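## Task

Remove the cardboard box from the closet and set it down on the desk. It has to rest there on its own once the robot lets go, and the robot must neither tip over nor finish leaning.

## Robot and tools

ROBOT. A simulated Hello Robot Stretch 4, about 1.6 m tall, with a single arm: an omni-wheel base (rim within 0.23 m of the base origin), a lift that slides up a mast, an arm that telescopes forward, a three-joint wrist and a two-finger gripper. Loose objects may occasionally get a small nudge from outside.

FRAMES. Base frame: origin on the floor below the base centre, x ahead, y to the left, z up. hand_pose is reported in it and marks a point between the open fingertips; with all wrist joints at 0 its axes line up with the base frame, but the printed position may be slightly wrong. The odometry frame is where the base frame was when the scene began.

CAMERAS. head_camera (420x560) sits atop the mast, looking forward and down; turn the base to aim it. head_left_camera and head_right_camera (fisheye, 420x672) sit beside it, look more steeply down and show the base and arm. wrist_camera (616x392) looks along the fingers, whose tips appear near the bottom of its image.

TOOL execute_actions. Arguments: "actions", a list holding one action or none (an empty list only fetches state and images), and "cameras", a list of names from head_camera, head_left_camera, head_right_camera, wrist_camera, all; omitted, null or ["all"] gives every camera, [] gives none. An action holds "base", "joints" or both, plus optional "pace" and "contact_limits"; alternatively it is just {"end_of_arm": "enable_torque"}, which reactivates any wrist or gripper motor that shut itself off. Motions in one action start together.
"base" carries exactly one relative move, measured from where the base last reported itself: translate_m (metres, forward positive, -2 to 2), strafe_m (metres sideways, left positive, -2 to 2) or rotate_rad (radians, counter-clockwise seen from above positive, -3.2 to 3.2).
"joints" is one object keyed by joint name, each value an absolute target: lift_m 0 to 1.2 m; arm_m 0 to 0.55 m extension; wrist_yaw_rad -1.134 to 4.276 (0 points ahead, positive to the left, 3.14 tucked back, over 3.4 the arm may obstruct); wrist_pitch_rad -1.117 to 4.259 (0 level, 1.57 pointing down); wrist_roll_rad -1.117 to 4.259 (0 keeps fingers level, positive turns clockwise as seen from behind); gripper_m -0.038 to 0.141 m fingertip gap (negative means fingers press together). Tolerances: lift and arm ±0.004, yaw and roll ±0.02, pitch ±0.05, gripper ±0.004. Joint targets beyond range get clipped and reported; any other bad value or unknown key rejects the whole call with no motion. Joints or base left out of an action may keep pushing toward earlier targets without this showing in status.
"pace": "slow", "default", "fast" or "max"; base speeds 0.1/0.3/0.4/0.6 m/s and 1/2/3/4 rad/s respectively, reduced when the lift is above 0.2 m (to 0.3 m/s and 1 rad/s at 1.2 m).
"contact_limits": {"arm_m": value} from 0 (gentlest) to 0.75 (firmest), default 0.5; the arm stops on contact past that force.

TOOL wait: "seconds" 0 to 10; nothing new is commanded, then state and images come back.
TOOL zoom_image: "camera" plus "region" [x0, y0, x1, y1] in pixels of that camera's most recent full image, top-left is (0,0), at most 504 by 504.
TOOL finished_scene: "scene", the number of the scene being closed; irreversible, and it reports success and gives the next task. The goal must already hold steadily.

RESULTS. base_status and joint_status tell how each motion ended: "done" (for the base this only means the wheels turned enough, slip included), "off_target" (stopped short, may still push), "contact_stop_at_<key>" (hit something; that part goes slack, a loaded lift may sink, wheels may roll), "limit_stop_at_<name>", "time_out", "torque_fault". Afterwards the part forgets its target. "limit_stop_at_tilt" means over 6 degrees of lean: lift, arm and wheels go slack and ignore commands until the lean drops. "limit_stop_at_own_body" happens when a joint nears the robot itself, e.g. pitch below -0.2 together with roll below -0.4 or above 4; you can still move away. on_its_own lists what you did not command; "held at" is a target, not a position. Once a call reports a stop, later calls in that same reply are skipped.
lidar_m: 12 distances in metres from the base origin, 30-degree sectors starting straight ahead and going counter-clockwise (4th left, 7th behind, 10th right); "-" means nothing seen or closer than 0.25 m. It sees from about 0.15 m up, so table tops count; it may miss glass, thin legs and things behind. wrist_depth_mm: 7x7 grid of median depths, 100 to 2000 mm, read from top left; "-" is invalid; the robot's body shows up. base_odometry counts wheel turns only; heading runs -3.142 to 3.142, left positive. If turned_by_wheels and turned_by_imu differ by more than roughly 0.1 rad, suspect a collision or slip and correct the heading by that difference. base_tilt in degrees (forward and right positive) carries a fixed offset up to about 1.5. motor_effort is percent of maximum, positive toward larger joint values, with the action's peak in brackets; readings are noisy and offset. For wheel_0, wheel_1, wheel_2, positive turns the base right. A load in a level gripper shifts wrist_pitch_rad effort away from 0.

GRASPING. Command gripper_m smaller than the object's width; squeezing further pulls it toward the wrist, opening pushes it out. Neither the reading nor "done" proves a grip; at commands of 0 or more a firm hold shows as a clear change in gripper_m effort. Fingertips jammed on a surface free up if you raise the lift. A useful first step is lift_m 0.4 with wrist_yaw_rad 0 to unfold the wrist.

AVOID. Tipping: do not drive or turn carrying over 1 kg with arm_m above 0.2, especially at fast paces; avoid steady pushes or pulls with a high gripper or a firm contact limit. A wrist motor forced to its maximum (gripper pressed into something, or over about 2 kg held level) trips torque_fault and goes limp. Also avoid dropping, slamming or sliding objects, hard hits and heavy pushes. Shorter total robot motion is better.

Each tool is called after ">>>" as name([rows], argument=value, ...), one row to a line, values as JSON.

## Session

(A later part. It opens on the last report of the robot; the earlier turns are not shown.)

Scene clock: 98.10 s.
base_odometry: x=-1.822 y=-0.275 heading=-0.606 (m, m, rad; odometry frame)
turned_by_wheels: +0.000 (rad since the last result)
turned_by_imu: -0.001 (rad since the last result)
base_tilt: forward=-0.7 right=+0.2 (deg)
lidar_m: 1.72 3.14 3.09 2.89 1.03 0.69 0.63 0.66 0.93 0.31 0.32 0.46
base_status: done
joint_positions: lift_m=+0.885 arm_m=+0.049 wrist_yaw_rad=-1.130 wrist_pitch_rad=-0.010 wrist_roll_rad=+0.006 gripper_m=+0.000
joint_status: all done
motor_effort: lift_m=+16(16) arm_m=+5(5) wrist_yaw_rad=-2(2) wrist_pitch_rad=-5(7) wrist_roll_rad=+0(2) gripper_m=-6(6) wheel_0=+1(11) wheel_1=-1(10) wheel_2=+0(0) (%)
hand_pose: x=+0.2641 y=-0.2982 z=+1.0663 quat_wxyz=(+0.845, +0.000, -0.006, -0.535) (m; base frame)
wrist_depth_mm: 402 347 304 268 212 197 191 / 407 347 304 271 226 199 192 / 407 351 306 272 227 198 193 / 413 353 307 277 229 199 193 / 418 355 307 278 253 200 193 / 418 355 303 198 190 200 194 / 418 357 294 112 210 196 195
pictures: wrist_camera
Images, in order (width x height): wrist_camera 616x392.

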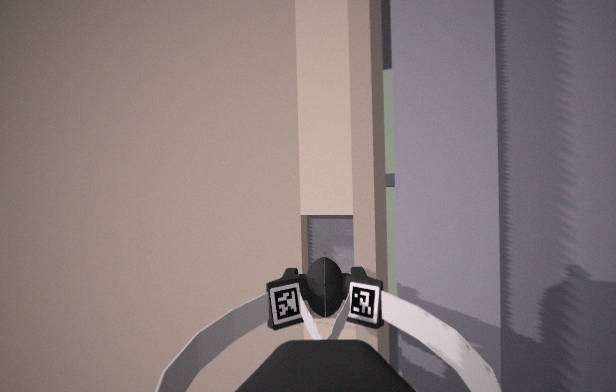

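>>> execute_actions([
  {"base":{"strafe_m":-0.042},"joints":{"arm_m":0.068},"pace":"slow"},
], cameras=["wrist_camera"])

>>> execute_actions([
  {"base":{"translate_m":0.25},"pace":"slow"},
], cameras=["wrist_camera","head_right_camera"])

Scene clock: 100.93 s.
base_odometry: x=-1.846 y=-0.309 heading=-0.605 (m, m, rad; odometry frame)
turned_by_wheels: +0.001 (rad since the last result)
turned_by_imu: +0.002 (rad since the last result)
base_tilt: forward=-0.7 right=+0.1 (deg)
lidar_m: 0.99 3.14 3.09 2.93 1.03 0.67 0.64 0.67 0.94 0.26 0.28 0.41
base_status: done
joint_positions: lift_m=+0.885 arm_m=+0.067 wrist_yaw_rad=-1.139 wrist_pitch_rad=-0.011 wrist_roll_rad=+0.006 gripper_m=+0.000
joint_status: all done
on_its_own: wrist_yaw_rad is at rest, and its effort (+24) is outside its rest range (-13 to +13)
motor_effort: lift_m=+16(16) arm_m=+5(4) wrist_yaw_rad=+24(24) wrist_pitch_rad=-3(5) wrist_roll_rad=-1(1) gripper_m=-5(6) wheel_0=+19(19) wheel_1=-5(7) wheel_2=+0(1) (%)
hand_pose: x=+0.2794 y=-0.2986 z=+1.0666 quat_wxyz=(+0.842, +0.000, -0.006, -0.539) (m; base frame)
wrist_depth_mm: 343 294 256 229 211 158 158 / 345 296 258 229 213 159 158 / 347 297 258 230 213 160 159 / 351 298 259 231 214 160 160 / 353 300 263 236 215 160 160 / 353 301 258 194 177 160 160 / 357 304 255 112 173 156 161
pictures: wrist_camera
Images, in order (width x height): wrist_camera 616x392.

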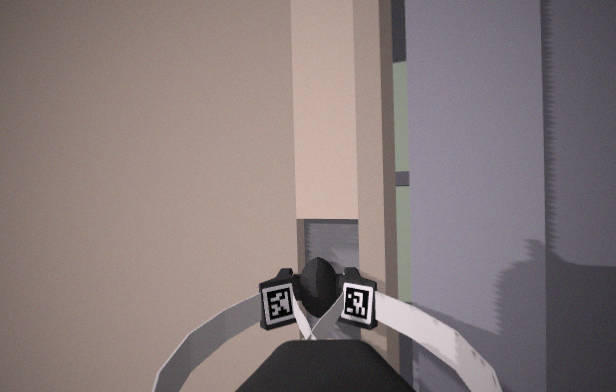

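Scene clock: 104.70 s.
base_odometry: x=-1.640 y=-0.450 heading=-0.603 (m, m, rad; odometry frame)
turned_by_wheels: +0.002 (rad since the last result)
turned_by_imu: -0.267 (rad since the last result)
base_tilt: forward=-0.7 right=-4.0 (deg)
lidar_m: 0.58 2.08 1.52 1.45 1.51 1.02 0.82 0.80 0.97 0.29 0.28 0.34
base_status: done
joint_positions: lift_m=+0.885 arm_m=+0.067 wrist_yaw_rad=-1.141 wrist_pitch_rad=+0.004 wrist_roll_rad=+0.006 gripper_m=+0.000
joint_status: not commanded
on_its_own: base_tilt is 4.2 degrees off its reading at the scene's start (forward=-0.7 right=+0.2); wrist_yaw_rad is at rest, and its effort (+31) is outside its rest range (-13 to +13); wrist_pitch_rad is at rest, and its effort (-46) is outside its rest range (-23 to +23)
motor_effort: lift_m=+18(19) arm_m=+5(5) wrist_yaw_rad=+31(35) wrist_pitch_rad=-46(73) wrist_roll_rad=-1(0) gripper_m=-3(6) wheel_0=+27(36) wheel_1=+2(5) wheel_2=-4(7) (%)
hand_pose: x=+0.2787 y=-0.2987 z=+1.0620 quat_wxyz=(+0.842, +0.003, +0.000, -0.540) (m; base frame)
wrist_depth_mm: 268 256 244 234 228 580 233 / 266 254 243 232 228 691 234 / 265 253 242 232 227 691 234 / 263 252 242 230 226 564 234 / 264 251 240 232 235 683 233 / 263 250 236 190 190 621 231 / 262 249 236 112 591 281 231
pictures: head_right_camera, wrist_camera
Images, in order (width x height): head_right_camera 420x672, wrist_camera 616x392.

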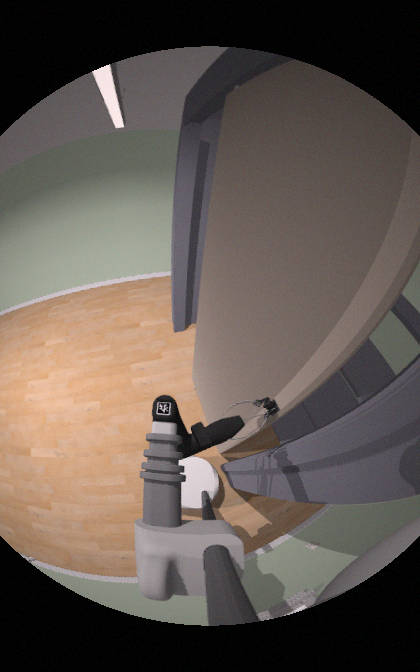

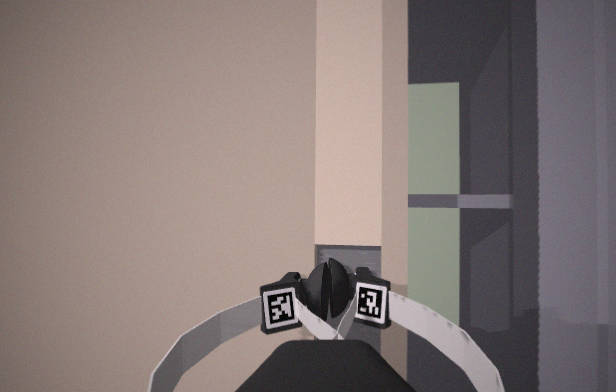

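>>> execute_actions([
  {"base":{"strafe_m":0.1},"pace":"slow"},
], cameras=[])

>>> execute_actions([
  {"base":{"rotate_rad":0.27},"joints":{"lift_m":0.4}},
], cameras=["wrist_camera"])

Scene clock: 108.70 s.
base_odometry: x=-1.584 y=-0.368 heading=-0.603 (m, m, rad; odometry frame)
turned_by_wheels: +0.000 (rad since the last result)
turned_by_imu: +0.002 (rad since the last result)
base_tilt: forward=-0.7 right=+0.2 (deg)
lidar_m: 0.67 2.87 3.23 2.85 1.92 1.01 0.83 0.81 0.99 0.35 0.34 0.42
base_status: done
joint_positions: lift_m=+0.885 arm_m=+0.067 wrist_yaw_rad=-1.130 wrist_pitch_rad=-0.011 wrist_roll_rad=+0.006 gripper_m=+0.000
joint_status: not commanded
motor_effort: lift_m=+17(19) arm_m=+5(5) wrist_yaw_rad=+0(31) wrist_pitch_rad=-5(46) wrist_roll_rad=-2(2) gripper_m=-6(6) wheel_0=-2(25) wheel_1=+4(6) wheel_2=-1(4) (%)
hand_pose: x=+0.2820 y=-0.2982 z=+1.0663 quat_wxyz=(+0.844, +0.000, -0.006, -0.536) (m; base frame)
wrist_depth_mm: 277 264 253 243 235 627 237 / 278 265 253 242 236 691 240 / 279 265 254 242 236 715 242 / 278 265 254 244 237 647 244 / 281 266 255 246 248 723 245 / 281 268 254 198 190 723 247 / 283 268 253 112 236 410 249
pictures: none
No camera images: the call's "cameras" was empty. Leave "cameras" out to get every camera's image.

Scene clock: 111.60 s.
base_odometry: x=-1.584 y=-0.368 heading=-0.333 (m, m, rad; odometry frame)
turned_by_wheels: +0.269 (rad since the last result)
turned_by_imu: +0.276 (rad since the last result)
base_tilt: forward=-0.7 right=+0.2 (deg)
lidar_m: 1.56 2.94 3.85 2.86 1.29 0.88 0.81 0.84 0.38 0.33 0.39 0.52
base_status: done
joint_positions: lift_m=+0.400 arm_m=+0.067 wrist_yaw_rad=-1.130 wrist_pitch_rad=-0.010 wrist_roll_rad=+0.006 gripper_m=+0.000
joint_status: all done
motor_effort: lift_m=+13(17) arm_m=+5(5) wrist_yaw_rad=-1(1) wrist_pitch_rad=-4(5) wrist_roll_rad=-2(2) gripper_m=-5(5) wheel_0=-4(9) wheel_1=-2(6) wheel_2=-2(9) (%)
hand_pose: x=+0.2820 y=-0.2982 z=+0.5816 quat_wxyz=(+0.845, +0.000, -0.006, -0.535) (m; base frame)
wrist_depth_mm: 477 402 351 312 278 253 237 / 473 407 351 312 279 254 239 / 480 410 355 314 281 255 239 / 484 407 355 314 282 254 239 / 488 413 353 317 282 256 239 / 484 413 351 198 190 256 241 / 492 415 340 112 276 249 241
pictures: wrist_camera
Images, in order (width x height): wrist_camera 616x392.

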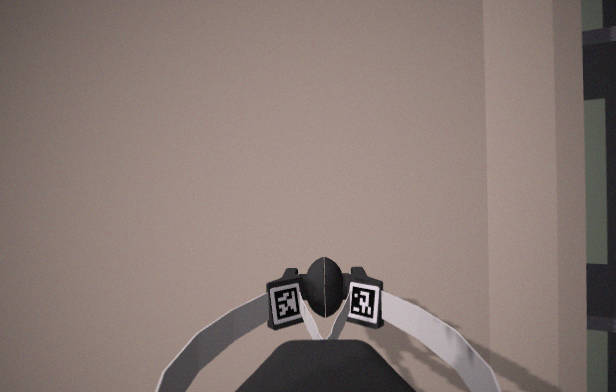

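>>> execute_actions([
  {"base":{"translate_m":-0.035},"joints":{"arm_m":0.0}},
], cameras=[])

>>> execute_actions([
  {"base":{"rotate_rad":-0.43},"pace":"slow"},
], cameras=["wrist_camera"])

Scene clock: 118.20 s.
base_odometry: x=-1.617 y=-0.356 heading=-0.333 (m, m, rad; odometry frame)
turned_by_wheels: +0.000 (rad since the last result)
turned_by_imu: +0.001 (rad since the last result)
base_tilt: forward=-0.7 right=+0.3 (deg)
lidar_m: 1.59 3.00 3.08 2.85 1.25 0.82 0.78 0.84 0.39 0.34 0.40 0.53
base_status: done
joint_positions: lift_m=+0.400 arm_m=+0.001 wrist_yaw_rad=-1.130 wrist_pitch_rad=-0.010 wrist_roll_rad=+0.006 gripper_m=+0.000
joint_status: all done
motor_effort: lift_m=+13(13) arm_m=-4(5) wrist_yaw_rad=-1(2) wrist_pitch_rad=-5(4) wrist_roll_rad=-1(2) gripper_m=-6(6) wheel_0=-3(4) wheel_1=-1(5) wheel_2=+2(12) (%)
hand_pose: x=+0.2157 y=-0.2982 z=+0.5816 quat_wxyz=(+0.845, +0.000, -0.006, -0.535) (m; base frame)
wrist_depth_mm: 484 413 357 317 291 904 278 / 488 413 359 319 289 668 285 / 492 413 359 319 290 917 290 / 496 418 364 320 291 931 294 / 496 418 364 322 293 904 298 / 500 421 359 198 190 654 394 / 504 421 347 112 286 891 574
pictures: none
No camera images: the call's "cameras" was empty. Leave "cameras" out to get every camera's image.

Scene clock: 119.80 s.
base_odometry: x=-1.616 y=-0.356 heading=-0.761 (m, m, rad; odometry frame)
turned_by_wheels: -0.428 (rad since the last result)
turned_by_imu: -0.436 (rad since the last result)
base_tilt: forward=-0.7 right=+0.3 (deg)
lidar_m: 0.56 1.76 3.07 2.94 2.67 1.15 0.82 0.78 0.85 0.37 0.35 0.42
base_status: done
joint_positions: lift_m=+0.400 arm_m=+0.001 wrist_yaw_rad=-1.112 wrist_pitch_rad=-0.010 wrist_roll_rad=+0.006 gripper_m=+0.000
joint_status: not commanded
on_its_own: wrist_yaw_rad is at rest, and its effort (-53) is outside its rest range (-13 to +13)
motor_effort: lift_m=+13(13) arm_m=-5(5) wrist_yaw_rad=-53(54) wrist_pitch_rad=-5(5) wrist_roll_rad=-3(1) gripper_m=-9(9) wheel_0=+13(13) wheel_1=+3(5) wheel_2=+13(11) (%)
hand_pose: x=+0.2212 y=-0.2973 z=+0.5816 quat_wxyz=(+0.849, +0.000, -0.006, -0.528) (m; base frame)
wrist_depth_mm: 260 257 960 976 217 229 227 / 260 259 569 569 218 229 227 / 260 259 917 976 218 229 228 / 263 260 991 976 219 230 228 / 264 260 809 904 220 231 229 / 265 262 191 193 219 231 229 / 265 263 294 112 220 230 229
pictures: wrist_camera
Images, in order (width x height): wrist_camera 616x392.

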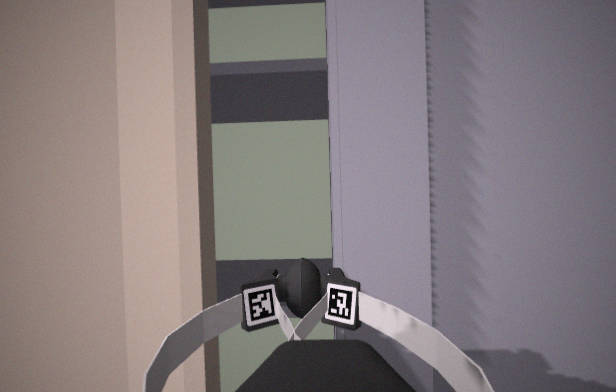

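Touching the frame; extending arm moves it left and in.

>>> execute_actions([
  {"joints":{"arm_m":0.5},"pace":"slow","contact_limits":{"arm_m":0.6}},
], cameras=["wrist_camera","head_right_camera"])

Scene clock: 127.40 s.
base_odometry: x=-1.617 y=-0.356 heading=-0.764 (m, m, rad; odometry frame)
turned_by_wheels: -0.003 (rad since the last result)
turned_by_imu: +0.008 (rad since the last result)
base_tilt: forward=-0.7 right=+0.3 (deg)
lidar_m: 0.66 2.89 3.08 2.94 2.66 1.13 0.83 0.79 0.85 0.37 0.35 0.72
base_status: not commanded
joint_positions: lift_m=+0.400 arm_m=+0.499 wrist_yaw_rad=-1.133 wrist_pitch_rad=-0.010 wrist_roll_rad=+0.006 gripper_m=+0.000
joint_status: all done
motor_effort: lift_m=+14(14) arm_m=+6(19) wrist_yaw_rad=+7(55) wrist_pitch_rad=-6(5) wrist_roll_rad=-3(1) gripper_m=-9(16) wheel_0=-4(24) wheel_1=-1(7) wheel_2=-7(22) (%)
contact_limits: arm_m 0.6
hand_pose: x=+0.7129 y=-0.2983 z=+0.5815 quat_wxyz=(+0.844, +0.000, -0.006, -0.537) (m; base frame)
wrist_depth_mm: - 407 410 415 421 430 430 / - 609 634 640 654 661 668 / - 759 750 750 759 750 750 / - 768 759 750 750 750 741 / - 768 750 759 759 759 750 / - 574 569 198 190 530 525 / - 377 347 112 366 343 359
pictures: head_right_camera, wrist_camera
Images, in order (width x height): head_right_camera 420x672, wrist_camera 616x392.

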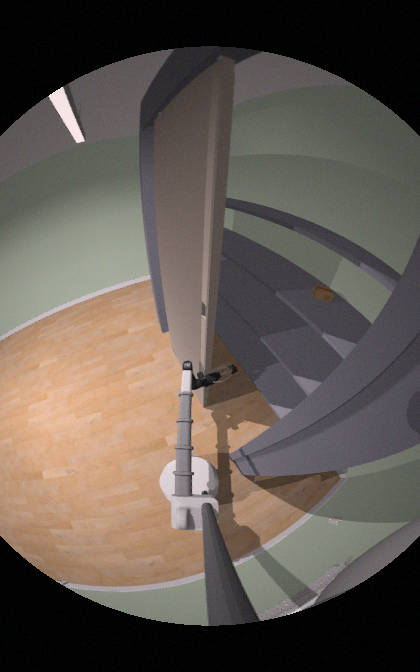

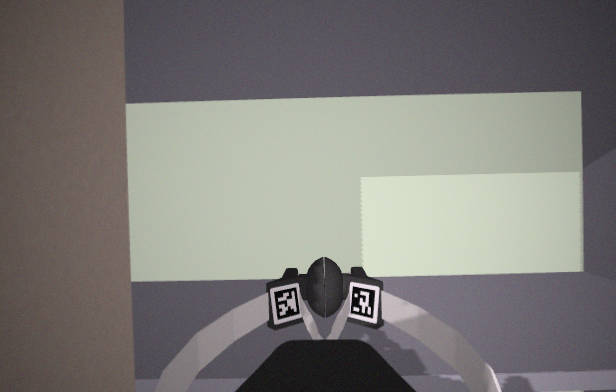

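>>> execute_actions([
  {"joints":{"arm_m":0.0}},
], cameras=[])

>>> execute_actions([
  {"base":{"strafe_m":0.2},"joints":{"lift_m":1.0,"gripper_m":0.14}},
], cameras=[])

>>> execute_actions([
  {"base":{"rotate_rad":-1.11},"joints":{"wrist_yaw_rad":0}},
], cameras=[])

>>> execute_actions([
  {"base":{"strafe_m":0.2}},
], cameras=["wrist_camera","head_camera"])

Scene clock: 132.77 s.
base_odometry: x=-1.617 y=-0.356 heading=-0.763 (m, m, rad; odometry frame)
turned_by_wheels: +0.001 (rad since the last result)
turned_by_imu: +0.003 (rad since the last result)
base_tilt: forward=-0.7 right=+0.3 (deg)
lidar_m: 0.65 2.91 3.09 2.93 2.61 1.10 0.80 0.79 0.85 0.36 0.34 0.74
base_status: not commanded
joint_positions: lift_m=+0.400 arm_m=+0.002 wrist_yaw_rad=-1.107 wrist_pitch_rad=-0.010 wrist_roll_rad=+0.006 gripper_m=+0.000
joint_status: all done
on_its_own: wrist_yaw_rad is at rest, and its effort (-68) is outside its rest range (-13 to +13)
motor_effort: lift_m=+13(13) arm_m=-9(11) wrist_yaw_rad=-68(67) wrist_pitch_rad=-6(5) wrist_roll_rad=-1(1) gripper_m=-9(8) wheel_0=+0(4) wheel_1=+0(1) wheel_2=+5(7) (%)
hand_pose: x=+0.2235 y=-0.2971 z=+0.5814 quat_wxyz=(+0.851, +0.000, -0.006, -0.526) (m; base frame)
wrist_depth_mm: 1025 1008 991 976 220 229 229 / 723 668 691 574 220 230 227 / 1042 1008 991 991 220 230 229 / 1042 1008 1008 976 220 232 229 / 1025 1008 991 991 221 232 230 / 750 732 189 193 220 233 230 / 1042 1008 1008 112 222 231 231
pictures: none
No camera images: the call's "cameras" was empty. Leave "cameras" out to get every camera's image.

Scene clock: 136.03 s.
base_odometry: x=-1.478 y=-0.212 heading=-0.763 (m, m, rad; odometry frame)
turned_by_wheels: +0.000 (rad since the last result)
turned_by_imu: +0.001 (rad since the last result)
base_tilt: forward=-0.7 right=+0.2 (deg)
lidar_m: 0.84 2.83 3.00 2.75 2.66 1.24 0.91 0.88 0.95 0.55 0.52 0.72
base_status: done
joint_positions: lift_m=+1.000 arm_m=+0.001 wrist_yaw_rad=-1.130 wrist_pitch_rad=-0.010 wrist_roll_rad=+0.006 gripper_m=+0.140
joint_status: all done
motor_effort: lift_m=+22(24) arm_m=-5(9) wrist_yaw_rad=-2(68) wrist_pitch_rad=-7(18) wrist_roll_rad=-1(0) gripper_m=-1(4) wheel_0=-2(15) wheel_1=+0(10) wheel_2=+1(6) (%)
hand_pose: x=+0.2158 y=-0.2982 z=+1.1808 quat_wxyz=(+0.845, +0.000, -0.006, -0.535) (m; base frame)
wrist_depth_mm: 1160 1205 1160 1160 413 410 407 / 1182 1160 1160 1160 418 410 413 / 1042 1182 1138 1138 424 413 410 / 1205 1160 1160 1182 430 415 413 / 1042 1160 1160 1160 436 413 415 / 1182 1182 1060 1160 404 402 415 / 788 854 866 112 404 418 415
pictures: none
No camera images: the call's "cameras" was empty. Leave "cameras" out to get every camera's image.

Scene clock: 137.97 s.
base_odometry: x=-1.478 y=-0.212 heading=-1.873 (m, m, rad; odometry frame)
turned_by_wheels: -1.110 (rad since the last result)
turned_by_imu: -1.132 (rad since the last result)
base_tilt: forward=-0.7 right=+0.2 (deg)
lidar_m: 0.52 0.72 0.80 2.82 2.93 3.63 3.54 1.35 0.94 0.87 0.91 0.56
base_status: done
joint_positions: lift_m=+1.000 arm_m=+0.001 wrist_yaw_rad=+0.000 wrist_pitch_rad=-0.010 wrist_roll_rad=+0.006 gripper_m=+0.140
joint_status: all done
motor_effort: lift_m=+21(22) arm_m=-4(4) wrist_yaw_rad=-1(4) wrist_pitch_rad=-5(6) wrist_roll_rad=+1(2) gripper_m=+0(0) wheel_0=+2(6) wheel_1=+2(7) wheel_2=+2(10) (%)
hand_pose: x=+0.4601 y=-0.0875 z=+1.1809 quat_wxyz=(+1.000, +0.003, -0.005, +0.000) (m; base frame)
wrist_depth_mm: 1078 1078 1078 310 317 314 1008 / 778 809 741 307 319 317 1025 / 1098 1098 1078 309 319 317 1042 / 1118 1078 1098 310 319 317 1042 / 1060 866 707 310 322 319 1042 / 1098 1098 327 309 322 319 1042 / 866 866 854 112 322 320 1042
pictures: none
No camera images: the call's "cameras" was empty. Leave "cameras" out to get every camera's image.

Scene clock: 139.90 s.
base_odometry: x=-1.287 y=-0.271 heading=-1.872 (m, m, rad; odometry frame)
turned_by_wheels: +0.000 (rad since the last result)
turned_by_imu: +0.001 (rad since the last result)
base_tilt: forward=-0.7 right=+0.2 (deg)
lidar_m: 0.86 0.62 0.79 2.63 2.73 3.64 3.11 1.63 1.12 1.06 1.12 0.57
base_status: done
joint_positions: lift_m=+1.000 arm_m=+0.001 wrist_yaw_rad=+0.000 wrist_pitch_rad=-0.010 wrist_roll_rad=+0.006 gripper_m=+0.140
joint_status: not commanded
motor_effort: lift_m=+21(21) arm_m=-4(4) wrist_yaw_rad=-1(1) wrist_pitch_rad=-6(5) wrist_roll_rad=+0(0) gripper_m=-1(2) wheel_0=+0(14) wheel_1=+0(10) wheel_2=+0(2) (%)
hand_pose: x=+0.4602 y=-0.0874 z=+1.1809 quat_wxyz=(+1.000, +0.003, -0.005, +0.000) (m; base frame)
wrist_depth_mm: 1098 1098 1060 1060 1060 314 309 / 788 798 809 759 768 314 298 / 1098 1078 1078 1078 1025 314 298 / 1098 1098 1078 1078 1060 315 298 / 1025 960 831 878 904 306 301 / 1118 1098 1060 1078 917 301 301 / 866 866 854 112 820 325 300
pictures: head_camera, wrist_camera
Images, in order (width x height): head_camera 420x560, wrist_camera 616x392.

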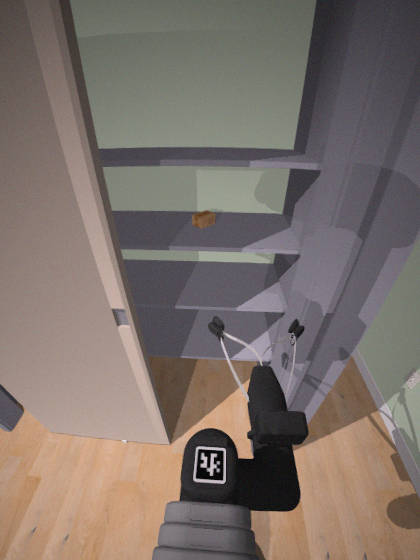

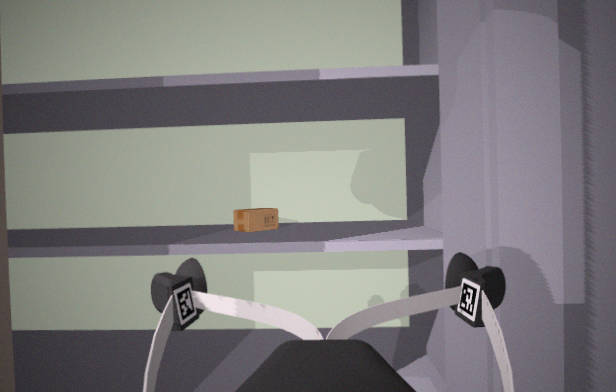

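>>> execute_actions([
  {"base":{"strafe_m":0.13}},
], cameras=[])

>>> execute_actions([
  {"base":{"translate_m":0.2},"joints":{"arm_m":0.32}},
], cameras=["wrist_camera"])

Scene clock: 143.13 s.
base_odometry: x=-1.163 y=-0.310 heading=-1.873 (m, m, rad; odometry frame)
turned_by_wheels: +0.000 (rad since the last result)
turned_by_imu: +0.001 (rad since the last result)
base_tilt: forward=-0.6 right=+0.2 (deg)
lidar_m: 0.57 0.59 0.80 2.50 2.59 3.53 3.55 1.82 1.29 1.22 0.76 0.63
base_status: done
joint_positions: lift_m=+1.000 arm_m=+0.001 wrist_yaw_rad=+0.000 wrist_pitch_rad=-0.010 wrist_roll_rad=+0.006 gripper_m=+0.140
joint_status: not commanded
motor_effort: lift_m=+21(21) arm_m=-4(4) wrist_yaw_rad=-1(1) wrist_pitch_rad=-6(6) wrist_roll_rad=+0(1) gripper_m=-2(1) wheel_0=-2(9) wheel_1=+1(10) wheel_2=+0(1) (%)
hand_pose: x=+0.4602 y=-0.0874 z=+1.1809 quat_wxyz=(+1.000, +0.003, -0.005, +0.000) (m; base frame)
wrist_depth_mm: 345 1078 1078 1060 1042 809 404 / 347 661 820 759 778 715 413 / 345 946 1060 1060 1060 831 410 / 347 1060 1078 1060 1060 831 415 / 349 668 878 878 1042 676 418 / 351 347 1060 1078 1025 676 421 / 351 364 854 112 820 768 424
pictures: none
No camera images: the call's "cameras" was empty. Leave "cameras" out to get every camera's image.

Scene clock: 145.20 s.
base_odometry: x=-1.223 y=-0.501 heading=-1.872 (m, m, rad; odometry frame)
turned_by_wheels: +0.000 (rad since the last result)
turned_by_imu: +0.000 (rad since the last result)
base_tilt: forward=-0.7 right=+0.2 (deg)
lidar_m: 0.66 0.37 0.52 1.30 2.60 3.54 3.81 1.80 1.24 1.22 0.48 0.49
base_status: done
joint_positions: lift_m=+1.000 arm_m=+0.319 wrist_yaw_rad=+0.000 wrist_pitch_rad=-0.010 wrist_roll_rad=+0.006 gripper_m=+0.140
joint_status: all done
motor_effort: lift_m=+21(21) arm_m=+5(3) wrist_yaw_rad=-2(3) wrist_pitch_rad=-5(6) wrist_roll_rad=+0(1) gripper_m=-2(1) wheel_0=+4(8) wheel_1=+1(6) wheel_2=-1(11) (%)
hand_pose: x=+0.7786 y=-0.0874 z=+1.1809 quat_wxyz=(+1.000, +0.003, -0.005, +0.000) (m; base frame)
wrist_depth_mm: 418 430 436 445 452 459 462 / 554 549 535 535 530 530 525 / 559 549 544 539 530 530 521 / 559 554 549 539 535 530 521 / 554 544 466 343 508 492 473 / 294 265 236 278 230 223 260 / 196 193 191 112 185 181 180
pictures: wrist_camera
Images, in order (width x height): wrist_camera 616x392.

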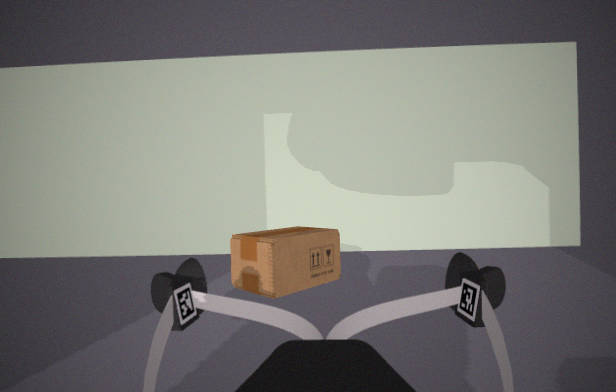

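Center at -0.02 vs tip +0.015: strafe left 0.03, extend 0.13.

>>> execute_actions([
  {"base":{"strafe_m":0.03},"joints":{"arm_m":0.45}},
], cameras=["wrist_camera"])

>>> execute_actions([
  {"joints":{"gripper_m":0.02}},
], cameras=["wrist_camera"])

Scene clock: 148.10 s.
base_odometry: x=-1.194 y=-0.510 heading=-1.872 (m, m, rad; odometry frame)
turned_by_wheels: +0.000 (rad since the last result)
turned_by_imu: +0.033 (rad since the last result)
base_tilt: forward=-0.7 right=+0.2 (deg)
lidar_m: 0.38 0.39 0.53 2.44 2.59 3.59 3.73 1.79 1.30 1.24 0.52 0.58
base_status: done
joint_positions: lift_m=+1.000 arm_m=+0.385 wrist_yaw_rad=-0.004 wrist_pitch_rad=-0.009 wrist_roll_rad=+0.006 gripper_m=+0.140
joint_status: arm_m contact_stop (moved +0.066 of +0.131)
on_its_own: arm_m is slack since a contact_stop (your +0.450 is given up)
motor_effort: lift_m=+18(21) arm_m=+0(20) wrist_yaw_rad=+10(53) wrist_pitch_rad=-8(33) wrist_roll_rad=-1(3) gripper_m=+1(1) wheel_0=+3(12) wheel_1=-1(9) wheel_2=+0(13) (%)
hand_pose: x=+0.8439 y=-0.0886 z=+1.1809 quat_wxyz=(+1.000, +0.003, -0.005, -0.002) (m; base frame)
wrist_depth_mm: 421 430 439 445 462 455 449 / 500 496 480 473 473 459 455 / 500 492 484 477 462 462 452 / 504 492 488 477 469 462 455 / 500 496 480 281 279 466 452 / 293 264 235 249 229 221 259 / 194 192 191 112 185 181 180
pictures: wrist_camera
Images, in order (width x height): wrist_camera 616x392.

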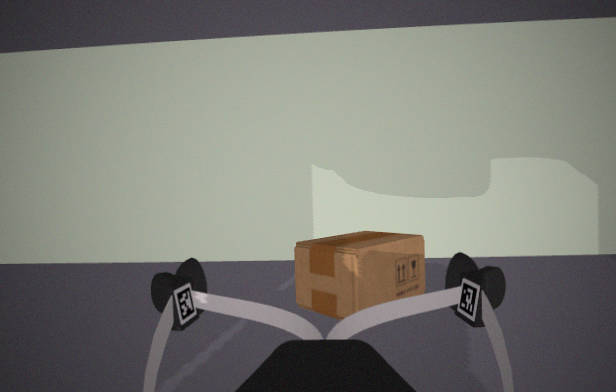

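not run: a stop came earlier in this reply.

>>> execute_actions([
  {"joints":{"lift_m":1.04,"wrist_pitch_rad":0.15,"wrist_yaw_rad":-0.1,"arm_m":0.37}},
], cameras=[])

>>> execute_actions([
  {"joints":{"arm_m":0.45},"contact_limits":{"arm_m":0.3}},
], cameras=["wrist_camera"])

Scene clock: 151.50 s.
base_odometry: x=-1.194 y=-0.510 heading=-1.872 (m, m, rad; odometry frame)
turned_by_wheels: +0.000 (rad since the last result)
turned_by_imu: +0.001 (rad since the last result)
base_tilt: forward=-0.7 right=+0.2 (deg)
lidar_m: 0.35 0.39 0.54 2.45 2.56 3.58 3.73 1.82 1.30 1.25 0.53 0.57
base_status: not commanded
joint_positions: lift_m=+1.040 arm_m=+0.371 wrist_yaw_rad=-0.100 wrist_pitch_rad=+0.152 wrist_roll_rad=+0.006 gripper_m=+0.140
joint_status: all done
motor_effort: lift_m=+22(22) arm_m=-4(8) wrist_yaw_rad=-3(35) wrist_pitch_rad=-5(64) wrist_roll_rad=-3(1) gripper_m=-2(1) wheel_0=+3(2) wheel_1=-1(1) wheel_2=+5(6) (%)
hand_pose: x=+0.8168 y=-0.1154 z=+1.1742 quat_wxyz=(+0.996, +0.007, +0.076, -0.050) (m; base frame)
wrist_depth_mm: 452 455 459 462 462 469 469 / 466 466 469 473 477 477 480 / 473 477 480 484 488 488 496 / 484 496 496 500 496 500 504 / 394 384 368 279 324 347 338 / 263 242 224 248 219 213 236 / 196 194 192 112 187 183 182
pictures: none
No camera images: the call's "cameras" was empty. Leave "cameras" out to get every camera's image.

Scene clock: 152.67 s.
base_odometry: x=-1.194 y=-0.510 heading=-1.872 (m, m, rad; odometry frame)
turned_by_wheels: +0.000 (rad since the last result)
turned_by_imu: +0.000 (rad since the last result)
base_tilt: forward=-0.7 right=+0.2 (deg)
lidar_m: 0.37 0.38 0.53 2.47 2.57 3.60 3.75 1.81 1.30 1.25 0.53 0.58
base_status: not commanded
joint_positions: lift_m=+1.040 arm_m=+0.449 wrist_yaw_rad=-0.100 wrist_pitch_rad=+0.152 wrist_roll_rad=+0.006 gripper_m=+0.140
joint_status: all done
motor_effort: lift_m=+22(22) arm_m=+5(5) wrist_yaw_rad=-2(1) wrist_pitch_rad=-5(5) wrist_roll_rad=-2(2) gripper_m=-1(1) wheel_0=+3(3) wheel_1=-1(1) wheel_2=+4(5) (%)
contact_limits: arm_m 0.3
hand_pose: x=+0.8951 y=-0.1154 z=+1.1742 quat_wxyz=(+0.996, +0.007, +0.076, -0.050) (m; base frame)
wrist_depth_mm: 379 382 384 387 384 392 394 / 387 389 394 394 397 402 404 / 399 402 404 407 413 413 415 / 407 413 415 418 421 427 424 / 394 382 375 210 252 343 336 / 262 241 216 190 216 212 236 / 196 193 192 112 186 183 181
pictures: wrist_camera
Images, in order (width x height): wrist_camera 616x392.

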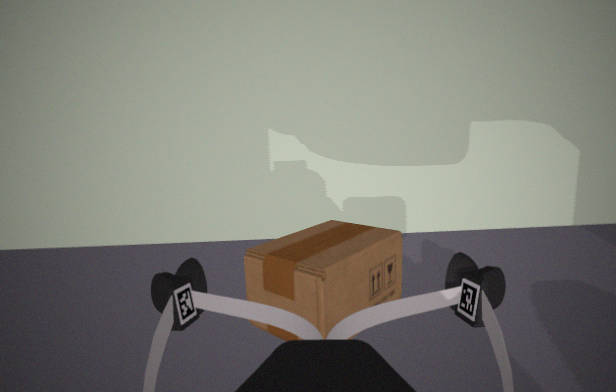

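>>> execute_actions([
  {"joints":{"gripper_m":0.01}},
], cameras=["wrist_camera"])

>>> execute_actions([
  {"joints":{"lift_m":1.08}},
], cameras=["wrist_camera"])

Scene clock: 156.03 s.
base_odometry: x=-1.194 y=-0.510 heading=-1.872 (m, m, rad; odometry frame)
turned_by_wheels: +0.000 (rad since the last result)
turned_by_imu: +0.001 (rad since the last result)
base_tilt: forward=-0.7 right=+0.3 (deg)
lidar_m: 0.38 0.37 0.52 2.46 2.57 3.61 3.74 1.81 1.31 1.26 0.52 0.58
base_status: not commanded
joint_positions: lift_m=+1.040 arm_m=+0.449 wrist_yaw_rad=-0.100 wrist_pitch_rad=+0.153 wrist_roll_rad=+0.006 gripper_m=+0.011
joint_status: all done
motor_effort: lift_m=+22(21) arm_m=+5(5) wrist_yaw_rad=-2(2) wrist_pitch_rad=-8(8) wrist_roll_rad=-1(2) gripper_m=-26(25) wheel_0=+3(3) wheel_1=-1(1) wheel_2=+4(4) (%)
hand_pose: x=+0.8951 y=-0.1154 z=+1.1739 quat_wxyz=(+0.996, +0.007, +0.076, -0.050) (m; base frame)
wrist_depth_mm: 377 382 382 387 389 392 394 / 389 392 394 397 399 402 404 / 399 402 407 404 413 415 415 / 410 413 413 421 424 424 427 / 389 379 370 202 322 343 334 / 260 256 189 187 186 236 234 / 195 183 190 112 185 175 180
pictures: wrist_camera
Images, in order (width x height): wrist_camera 616x392.

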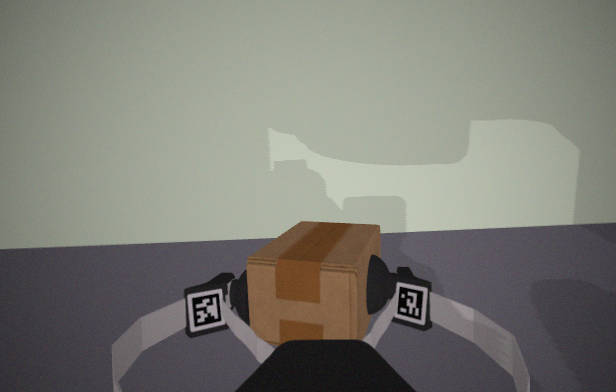

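Scene clock: 157.03 s.
base_odometry: x=-1.194 y=-0.510 heading=-1.872 (m, m, rad; odometry frame)
turned_by_wheels: +0.000 (rad since the last result)
turned_by_imu: +0.000 (rad since the last result)
base_tilt: forward=-0.6 right=+0.2 (deg)
lidar_m: 0.38 0.37 0.53 2.46 2.56 3.58 3.72 1.80 1.31 1.25 0.51 0.57
base_status: not commanded
joint_positions: lift_m=+1.080 arm_m=+0.449 wrist_yaw_rad=-0.100 wrist_pitch_rad=+0.153 wrist_roll_rad=+0.006 gripper_m=+0.011
joint_status: all done
motor_effort: lift_m=+22(24) arm_m=+5(5) wrist_yaw_rad=-1(1) wrist_pitch_rad=-8(8) wrist_roll_rad=-2(1) gripper_m=-25(27) wheel_0=+3(3) wheel_1=-1(1) wheel_2=+5(5) (%)
hand_pose: x=+0.8951 y=-0.1154 z=+1.2138 quat_wxyz=(+0.996, +0.007, +0.076, -0.050) (m; base frame)
wrist_depth_mm: 379 382 382 387 389 394 394 / 389 389 392 397 399 404 407 / 399 399 404 407 410 413 415 / 410 413 415 421 424 427 430 / 421 424 421 202 427 433 433 / 349 343 189 187 186 315 314 / 260 245 255 112 247 233 240
pictures: wrist_camera
Images, in order (width x height): wrist_camera 616x392.

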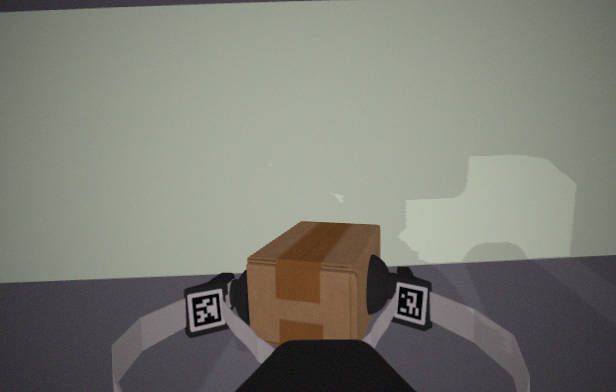

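>>> execute_actions([
  {"base":{"translate_m":-0.5},"joints":{"arm_m":0.0}},
], cameras=[])

>>> execute_actions([
  {"base":{"rotate_rad":3.05}},
], cameras=["head_camera"])

Scene clock: 161.50 s.
base_odometry: x=-1.046 y=-0.032 heading=-1.872 (m, m, rad; odometry frame)
turned_by_wheels: +0.000 (rad since the last result)
turned_by_imu: +0.002 (rad since the last result)
base_tilt: forward=-0.7 right=+0.2 (deg)
lidar_m: 0.86 0.91 1.37 2.46 2.58 3.26 2.75 1.77 1.33 1.24 1.30 0.93
base_status: done
joint_positions: lift_m=+1.080 arm_m=+0.001 wrist_yaw_rad=-0.100 wrist_pitch_rad=+0.153 wrist_roll_rad=+0.006 gripper_m=+0.011
joint_status: all done
motor_effort: lift_m=+21(22) arm_m=-4(4) wrist_yaw_rad=+0(2) wrist_pitch_rad=-9(10) wrist_roll_rad=-1(1) gripper_m=-26(26) wheel_0=-1(12) wheel_1=-2(7) wheel_2=+0(10) (%)
hand_pose: x=+0.4467 y=-0.1155 z=+1.2138 quat_wxyz=(+0.996, +0.007, +0.076, -0.050) (m; base frame)
wrist_depth_mm: 591 591 1281 1255 1281 591 591 / 609 615 1281 1336 1118 609 615 / 621 621 1336 1366 1336 627 634 / 640 640 1138 1397 1255 640 654 / 654 661 1336 201 1118 661 668 / 676 683 189 188 186 668 691 / 691 699 715 112 1229 707 1098
pictures: none
No camera images: the call's "cameras" was empty. Leave "cameras" out to get every camera's image.

Scene clock: 165.03 s.
base_odometry: x=-1.046 y=-0.032 heading=+1.177 (m, m, rad; odometry frame)
turned_by_wheels: +3.049 (rad since the last result)
turned_by_imu: +3.113 (rad since the last result)
base_tilt: forward=-0.7 right=+0.2 (deg)
lidar_m: 2.35 1.90 1.35 1.24 1.24 0.91 0.86 0.88 1.18 2.46 2.55 3.32
base_status: done
joint_positions: lift_m=+1.080 arm_m=+0.001 wrist_yaw_rad=-0.100 wrist_pitch_rad=+0.153 wrist_roll_rad=+0.006 gripper_m=+0.011
joint_status: not commanded
motor_effort: lift_m=+22(22) arm_m=-4(4) wrist_yaw_rad=-1(1) wrist_pitch_rad=-8(8) wrist_roll_rad=-1(1) gripper_m=-26(26) wheel_0=-3(11) wheel_1=-3(5) wheel_2=-4(10) (%)
hand_pose: x=+0.4467 y=-0.1155 z=+1.2139 quat_wxyz=(+0.996, +0.007, +0.076, -0.050) (m; base frame)
wrist_depth_mm: - - - - - - - / - - - - - - - / - - - - - - - / - - - - - - - / - - - 202 - - - / - - 189 187 186 - - / - - - 112 - 1983 1983
pictures: head_camera
Images, in order (width x height): head_camera 420x560.

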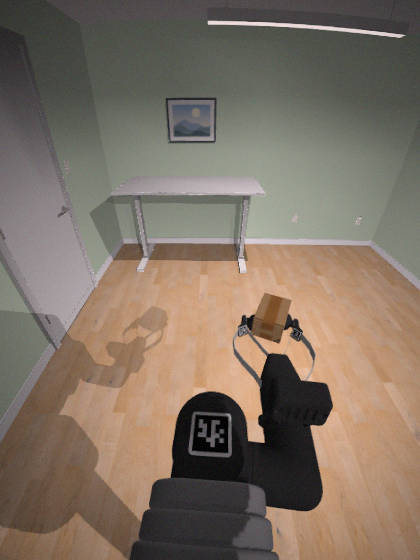

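>>> execute_actions([
  {"base":{"translate_m":1.93},"joints":{"arm_m":0.2},"pace":"fast"},
], cameras=["head_camera","wrist_camera"])

Scene clock: 173.60 s.
base_odometry: x=-0.306 y=+1.750 heading=+1.177 (m, m, rad; odometry frame)
turned_by_wheels: +0.000 (rad since the last result)
turned_by_imu: -0.001 (rad since the last result)
base_tilt: forward=-0.6 right=+0.2 (deg)
lidar_m: 0.43 0.44 0.58 1.32 1.40 1.84 2.79 2.89 2.50 2.36 1.89 0.47
base_status: done
joint_positions: lift_m=+1.080 arm_m=+0.199 wrist_yaw_rad=-0.100 wrist_pitch_rad=+0.153 wrist_roll_rad=+0.006 gripper_m=+0.011
joint_status: all done
motor_effort: lift_m=+22(22) arm_m=+5(8) wrist_yaw_rad=+0(1) wrist_pitch_rad=-8(8) wrist_roll_rad=-1(2) gripper_m=-25(25) wheel_0=+3(8) wheel_1=+1(6) wheel_2=-2(13) (%)
hand_pose: x=+0.6451 y=-0.1154 z=+1.2139 quat_wxyz=(+0.996, +0.007, +0.076, -0.050) (m; base frame)
wrist_depth_mm: 715 732 768 788 820 831 842 / 732 759 788 820 831 854 878 / 759 778 809 831 854 878 904 / 788 798 831 854 878 891 946 / 798 842 854 202 904 946 960 / 788 759 189 187 186 946 976 / 569 544 569 112 549 521 1025
pictures: head_camera, wrist_camera
Images, in order (width x height): head_camera 420x560, wrist_camera 616x392.

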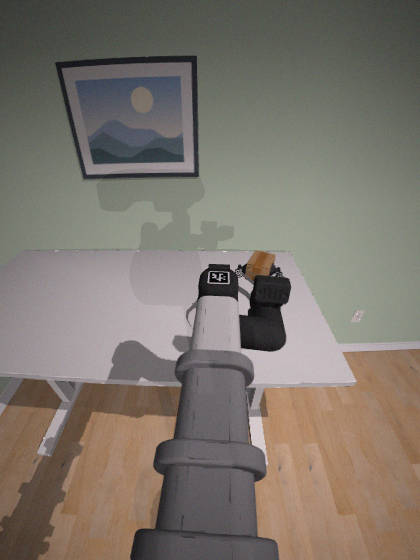

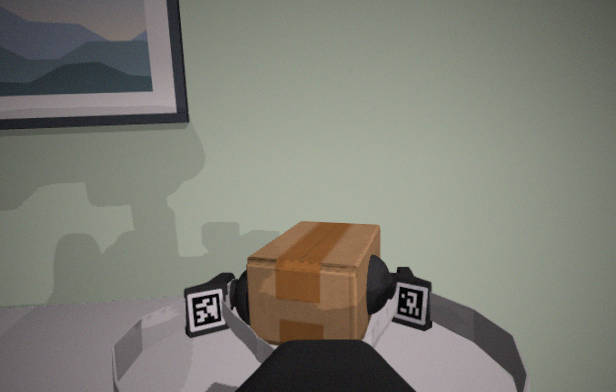

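>>> execute_actions([
  {"base":{"strafe_m":0.15},"joints":{"lift_m":0.865}},
], cameras=[])

>>> execute_actions([
  {"joints":{"gripper_m":0.14}},
], cameras=[])

>>> execute_actions([
  {"joints":{"arm_m":0.0},"base":{"translate_m":-0.2}},
], cameras=["head_camera"])

Scene clock: 178.63 s.
base_odometry: x=-0.444 y=+1.808 heading=+1.177 (m, m, rad; odometry frame)
turned_by_wheels: +0.000 (rad since the last result)
turned_by_imu: +0.001 (rad since the last result)
base_tilt: forward=-0.7 right=+0.2 (deg)
lidar_m: 0.43 0.43 0.59 1.16 1.26 1.68 2.80 2.90 2.68 2.53 0.65 0.47
base_status: done
joint_positions: lift_m=+0.865 arm_m=+0.199 wrist_yaw_rad=-0.100 wrist_pitch_rad=+0.153 wrist_roll_rad=+0.006 gripper_m=+0.011
joint_status: all done
motor_effort: lift_m=+13(22) arm_m=+5(5) wrist_yaw_rad=-1(2) wrist_pitch_rad=-7(8) wrist_roll_rad=-2(2) gripper_m=-27(27) wheel_0=+0(8) wheel_1=+0(9) wheel_2=+0(5) (%)
hand_pose: x=+0.6451 y=-0.1154 z=+0.9995 quat_wxyz=(+0.996, +0.007, +0.076, -0.050) (m; base frame)
wrist_depth_mm: 715 741 778 778 798 831 842 / 741 759 778 788 831 842 878 / 759 778 798 820 854 866 878 / 768 778 809 768 741 707 917 / 459 442 430 201 373 399 387 / 303 297 189 187 186 274 273 / 227 213 222 112 216 202 209
pictures: none
No camera images: the call's "cameras" was empty. Leave "cameras" out to get every camera's image.

Scene clock: 180.90 s.
base_odometry: x=-0.444 y=+1.808 heading=+1.177 (m, m, rad; odometry frame)
turned_by_wheels: +0.000 (rad since the last result)
turned_by_imu: +0.001 (rad since the last result)
base_tilt: forward=-0.7 right=+0.2 (deg)
lidar_m: 0.42 0.44 0.58 1.18 1.27 1.68 2.79 2.86 2.66 2.52 0.65 0.46
base_status: not commanded
joint_positions: lift_m=+0.865 arm_m=+0.199 wrist_yaw_rad=-0.100 wrist_pitch_rad=+0.153 wrist_roll_rad=+0.006 gripper_m=+0.140
joint_status: all done
motor_effort: lift_m=+13(13) arm_m=+5(5) wrist_yaw_rad=-2(2) wrist_pitch_rad=-7(9) wrist_roll_rad=+1(1) gripper_m=+1(29) wheel_0=-1(0) wheel_1=+0(0) wheel_2=+0(0) (%)
hand_pose: x=+0.6451 y=-0.1154 z=+0.9997 quat_wxyz=(+0.996, +0.007, +0.076, -0.050) (m; base frame)
wrist_depth_mm: 715 741 768 778 809 820 831 / 741 759 778 809 831 842 866 / 750 778 788 831 831 866 891 / 768 788 809 788 732 715 904 / 455 445 433 421 375 402 389 / 303 279 260 209 209 246 273 / 228 224 223 112 215 212 211
pictures: none
No camera images: the call's "cameras" was empty. Leave "cameras" out to get every camera's image.

Scene clock: 182.97 s.
base_odometry: x=-0.521 y=+1.623 heading=+1.177 (m, m, rad; odometry frame)
turned_by_wheels: +0.000 (rad since the last result)
turned_by_imu: +0.001 (rad since the last result)
base_tilt: forward=-0.7 right=+0.2 (deg)
lidar_m: 0.63 0.65 0.86 1.17 1.26 1.67 2.61 2.68 2.68 2.53 2.18 0.66
base_status: done
joint_positions: lift_m=+0.865 arm_m=+0.001 wrist_yaw_rad=-0.100 wrist_pitch_rad=+0.152 wrist_roll_rad=+0.006 gripper_m=+0.140
joint_status: all done
motor_effort: lift_m=+14(13) arm_m=-4(3) wrist_yaw_rad=-1(3) wrist_pitch_rad=-6(7) wrist_roll_rad=-1(2) gripper_m=+1(0) wheel_0=-4(9) wheel_1=-1(7) wheel_2=+2(10) (%)
hand_pose: x=+0.4467 y=-0.1155 z=+0.9998 quat_wxyz=(+0.996, +0.007, +0.076, -0.050) (m; base frame)
wrist_depth_mm: 1078 1098 1098 1182 1182 1229 1255 / 1098 1138 1160 1182 1229 1255 1281 / 1118 1160 1205 1255 1255 1308 1336 / 917 878 842 668 759 723 1397 / 459 452 442 469 462 452 1430 / 1229 1229 1281 1308 842 1397 1499 / 1255 1281 1336 112 878 1430 1537
pictures: head_camera
Images, in order (width x height): head_camera 420x560.

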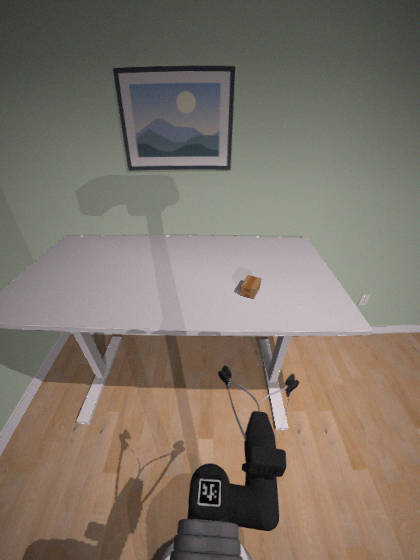

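>>> finished_scene(scene=2)

The scene is finished: the task was done.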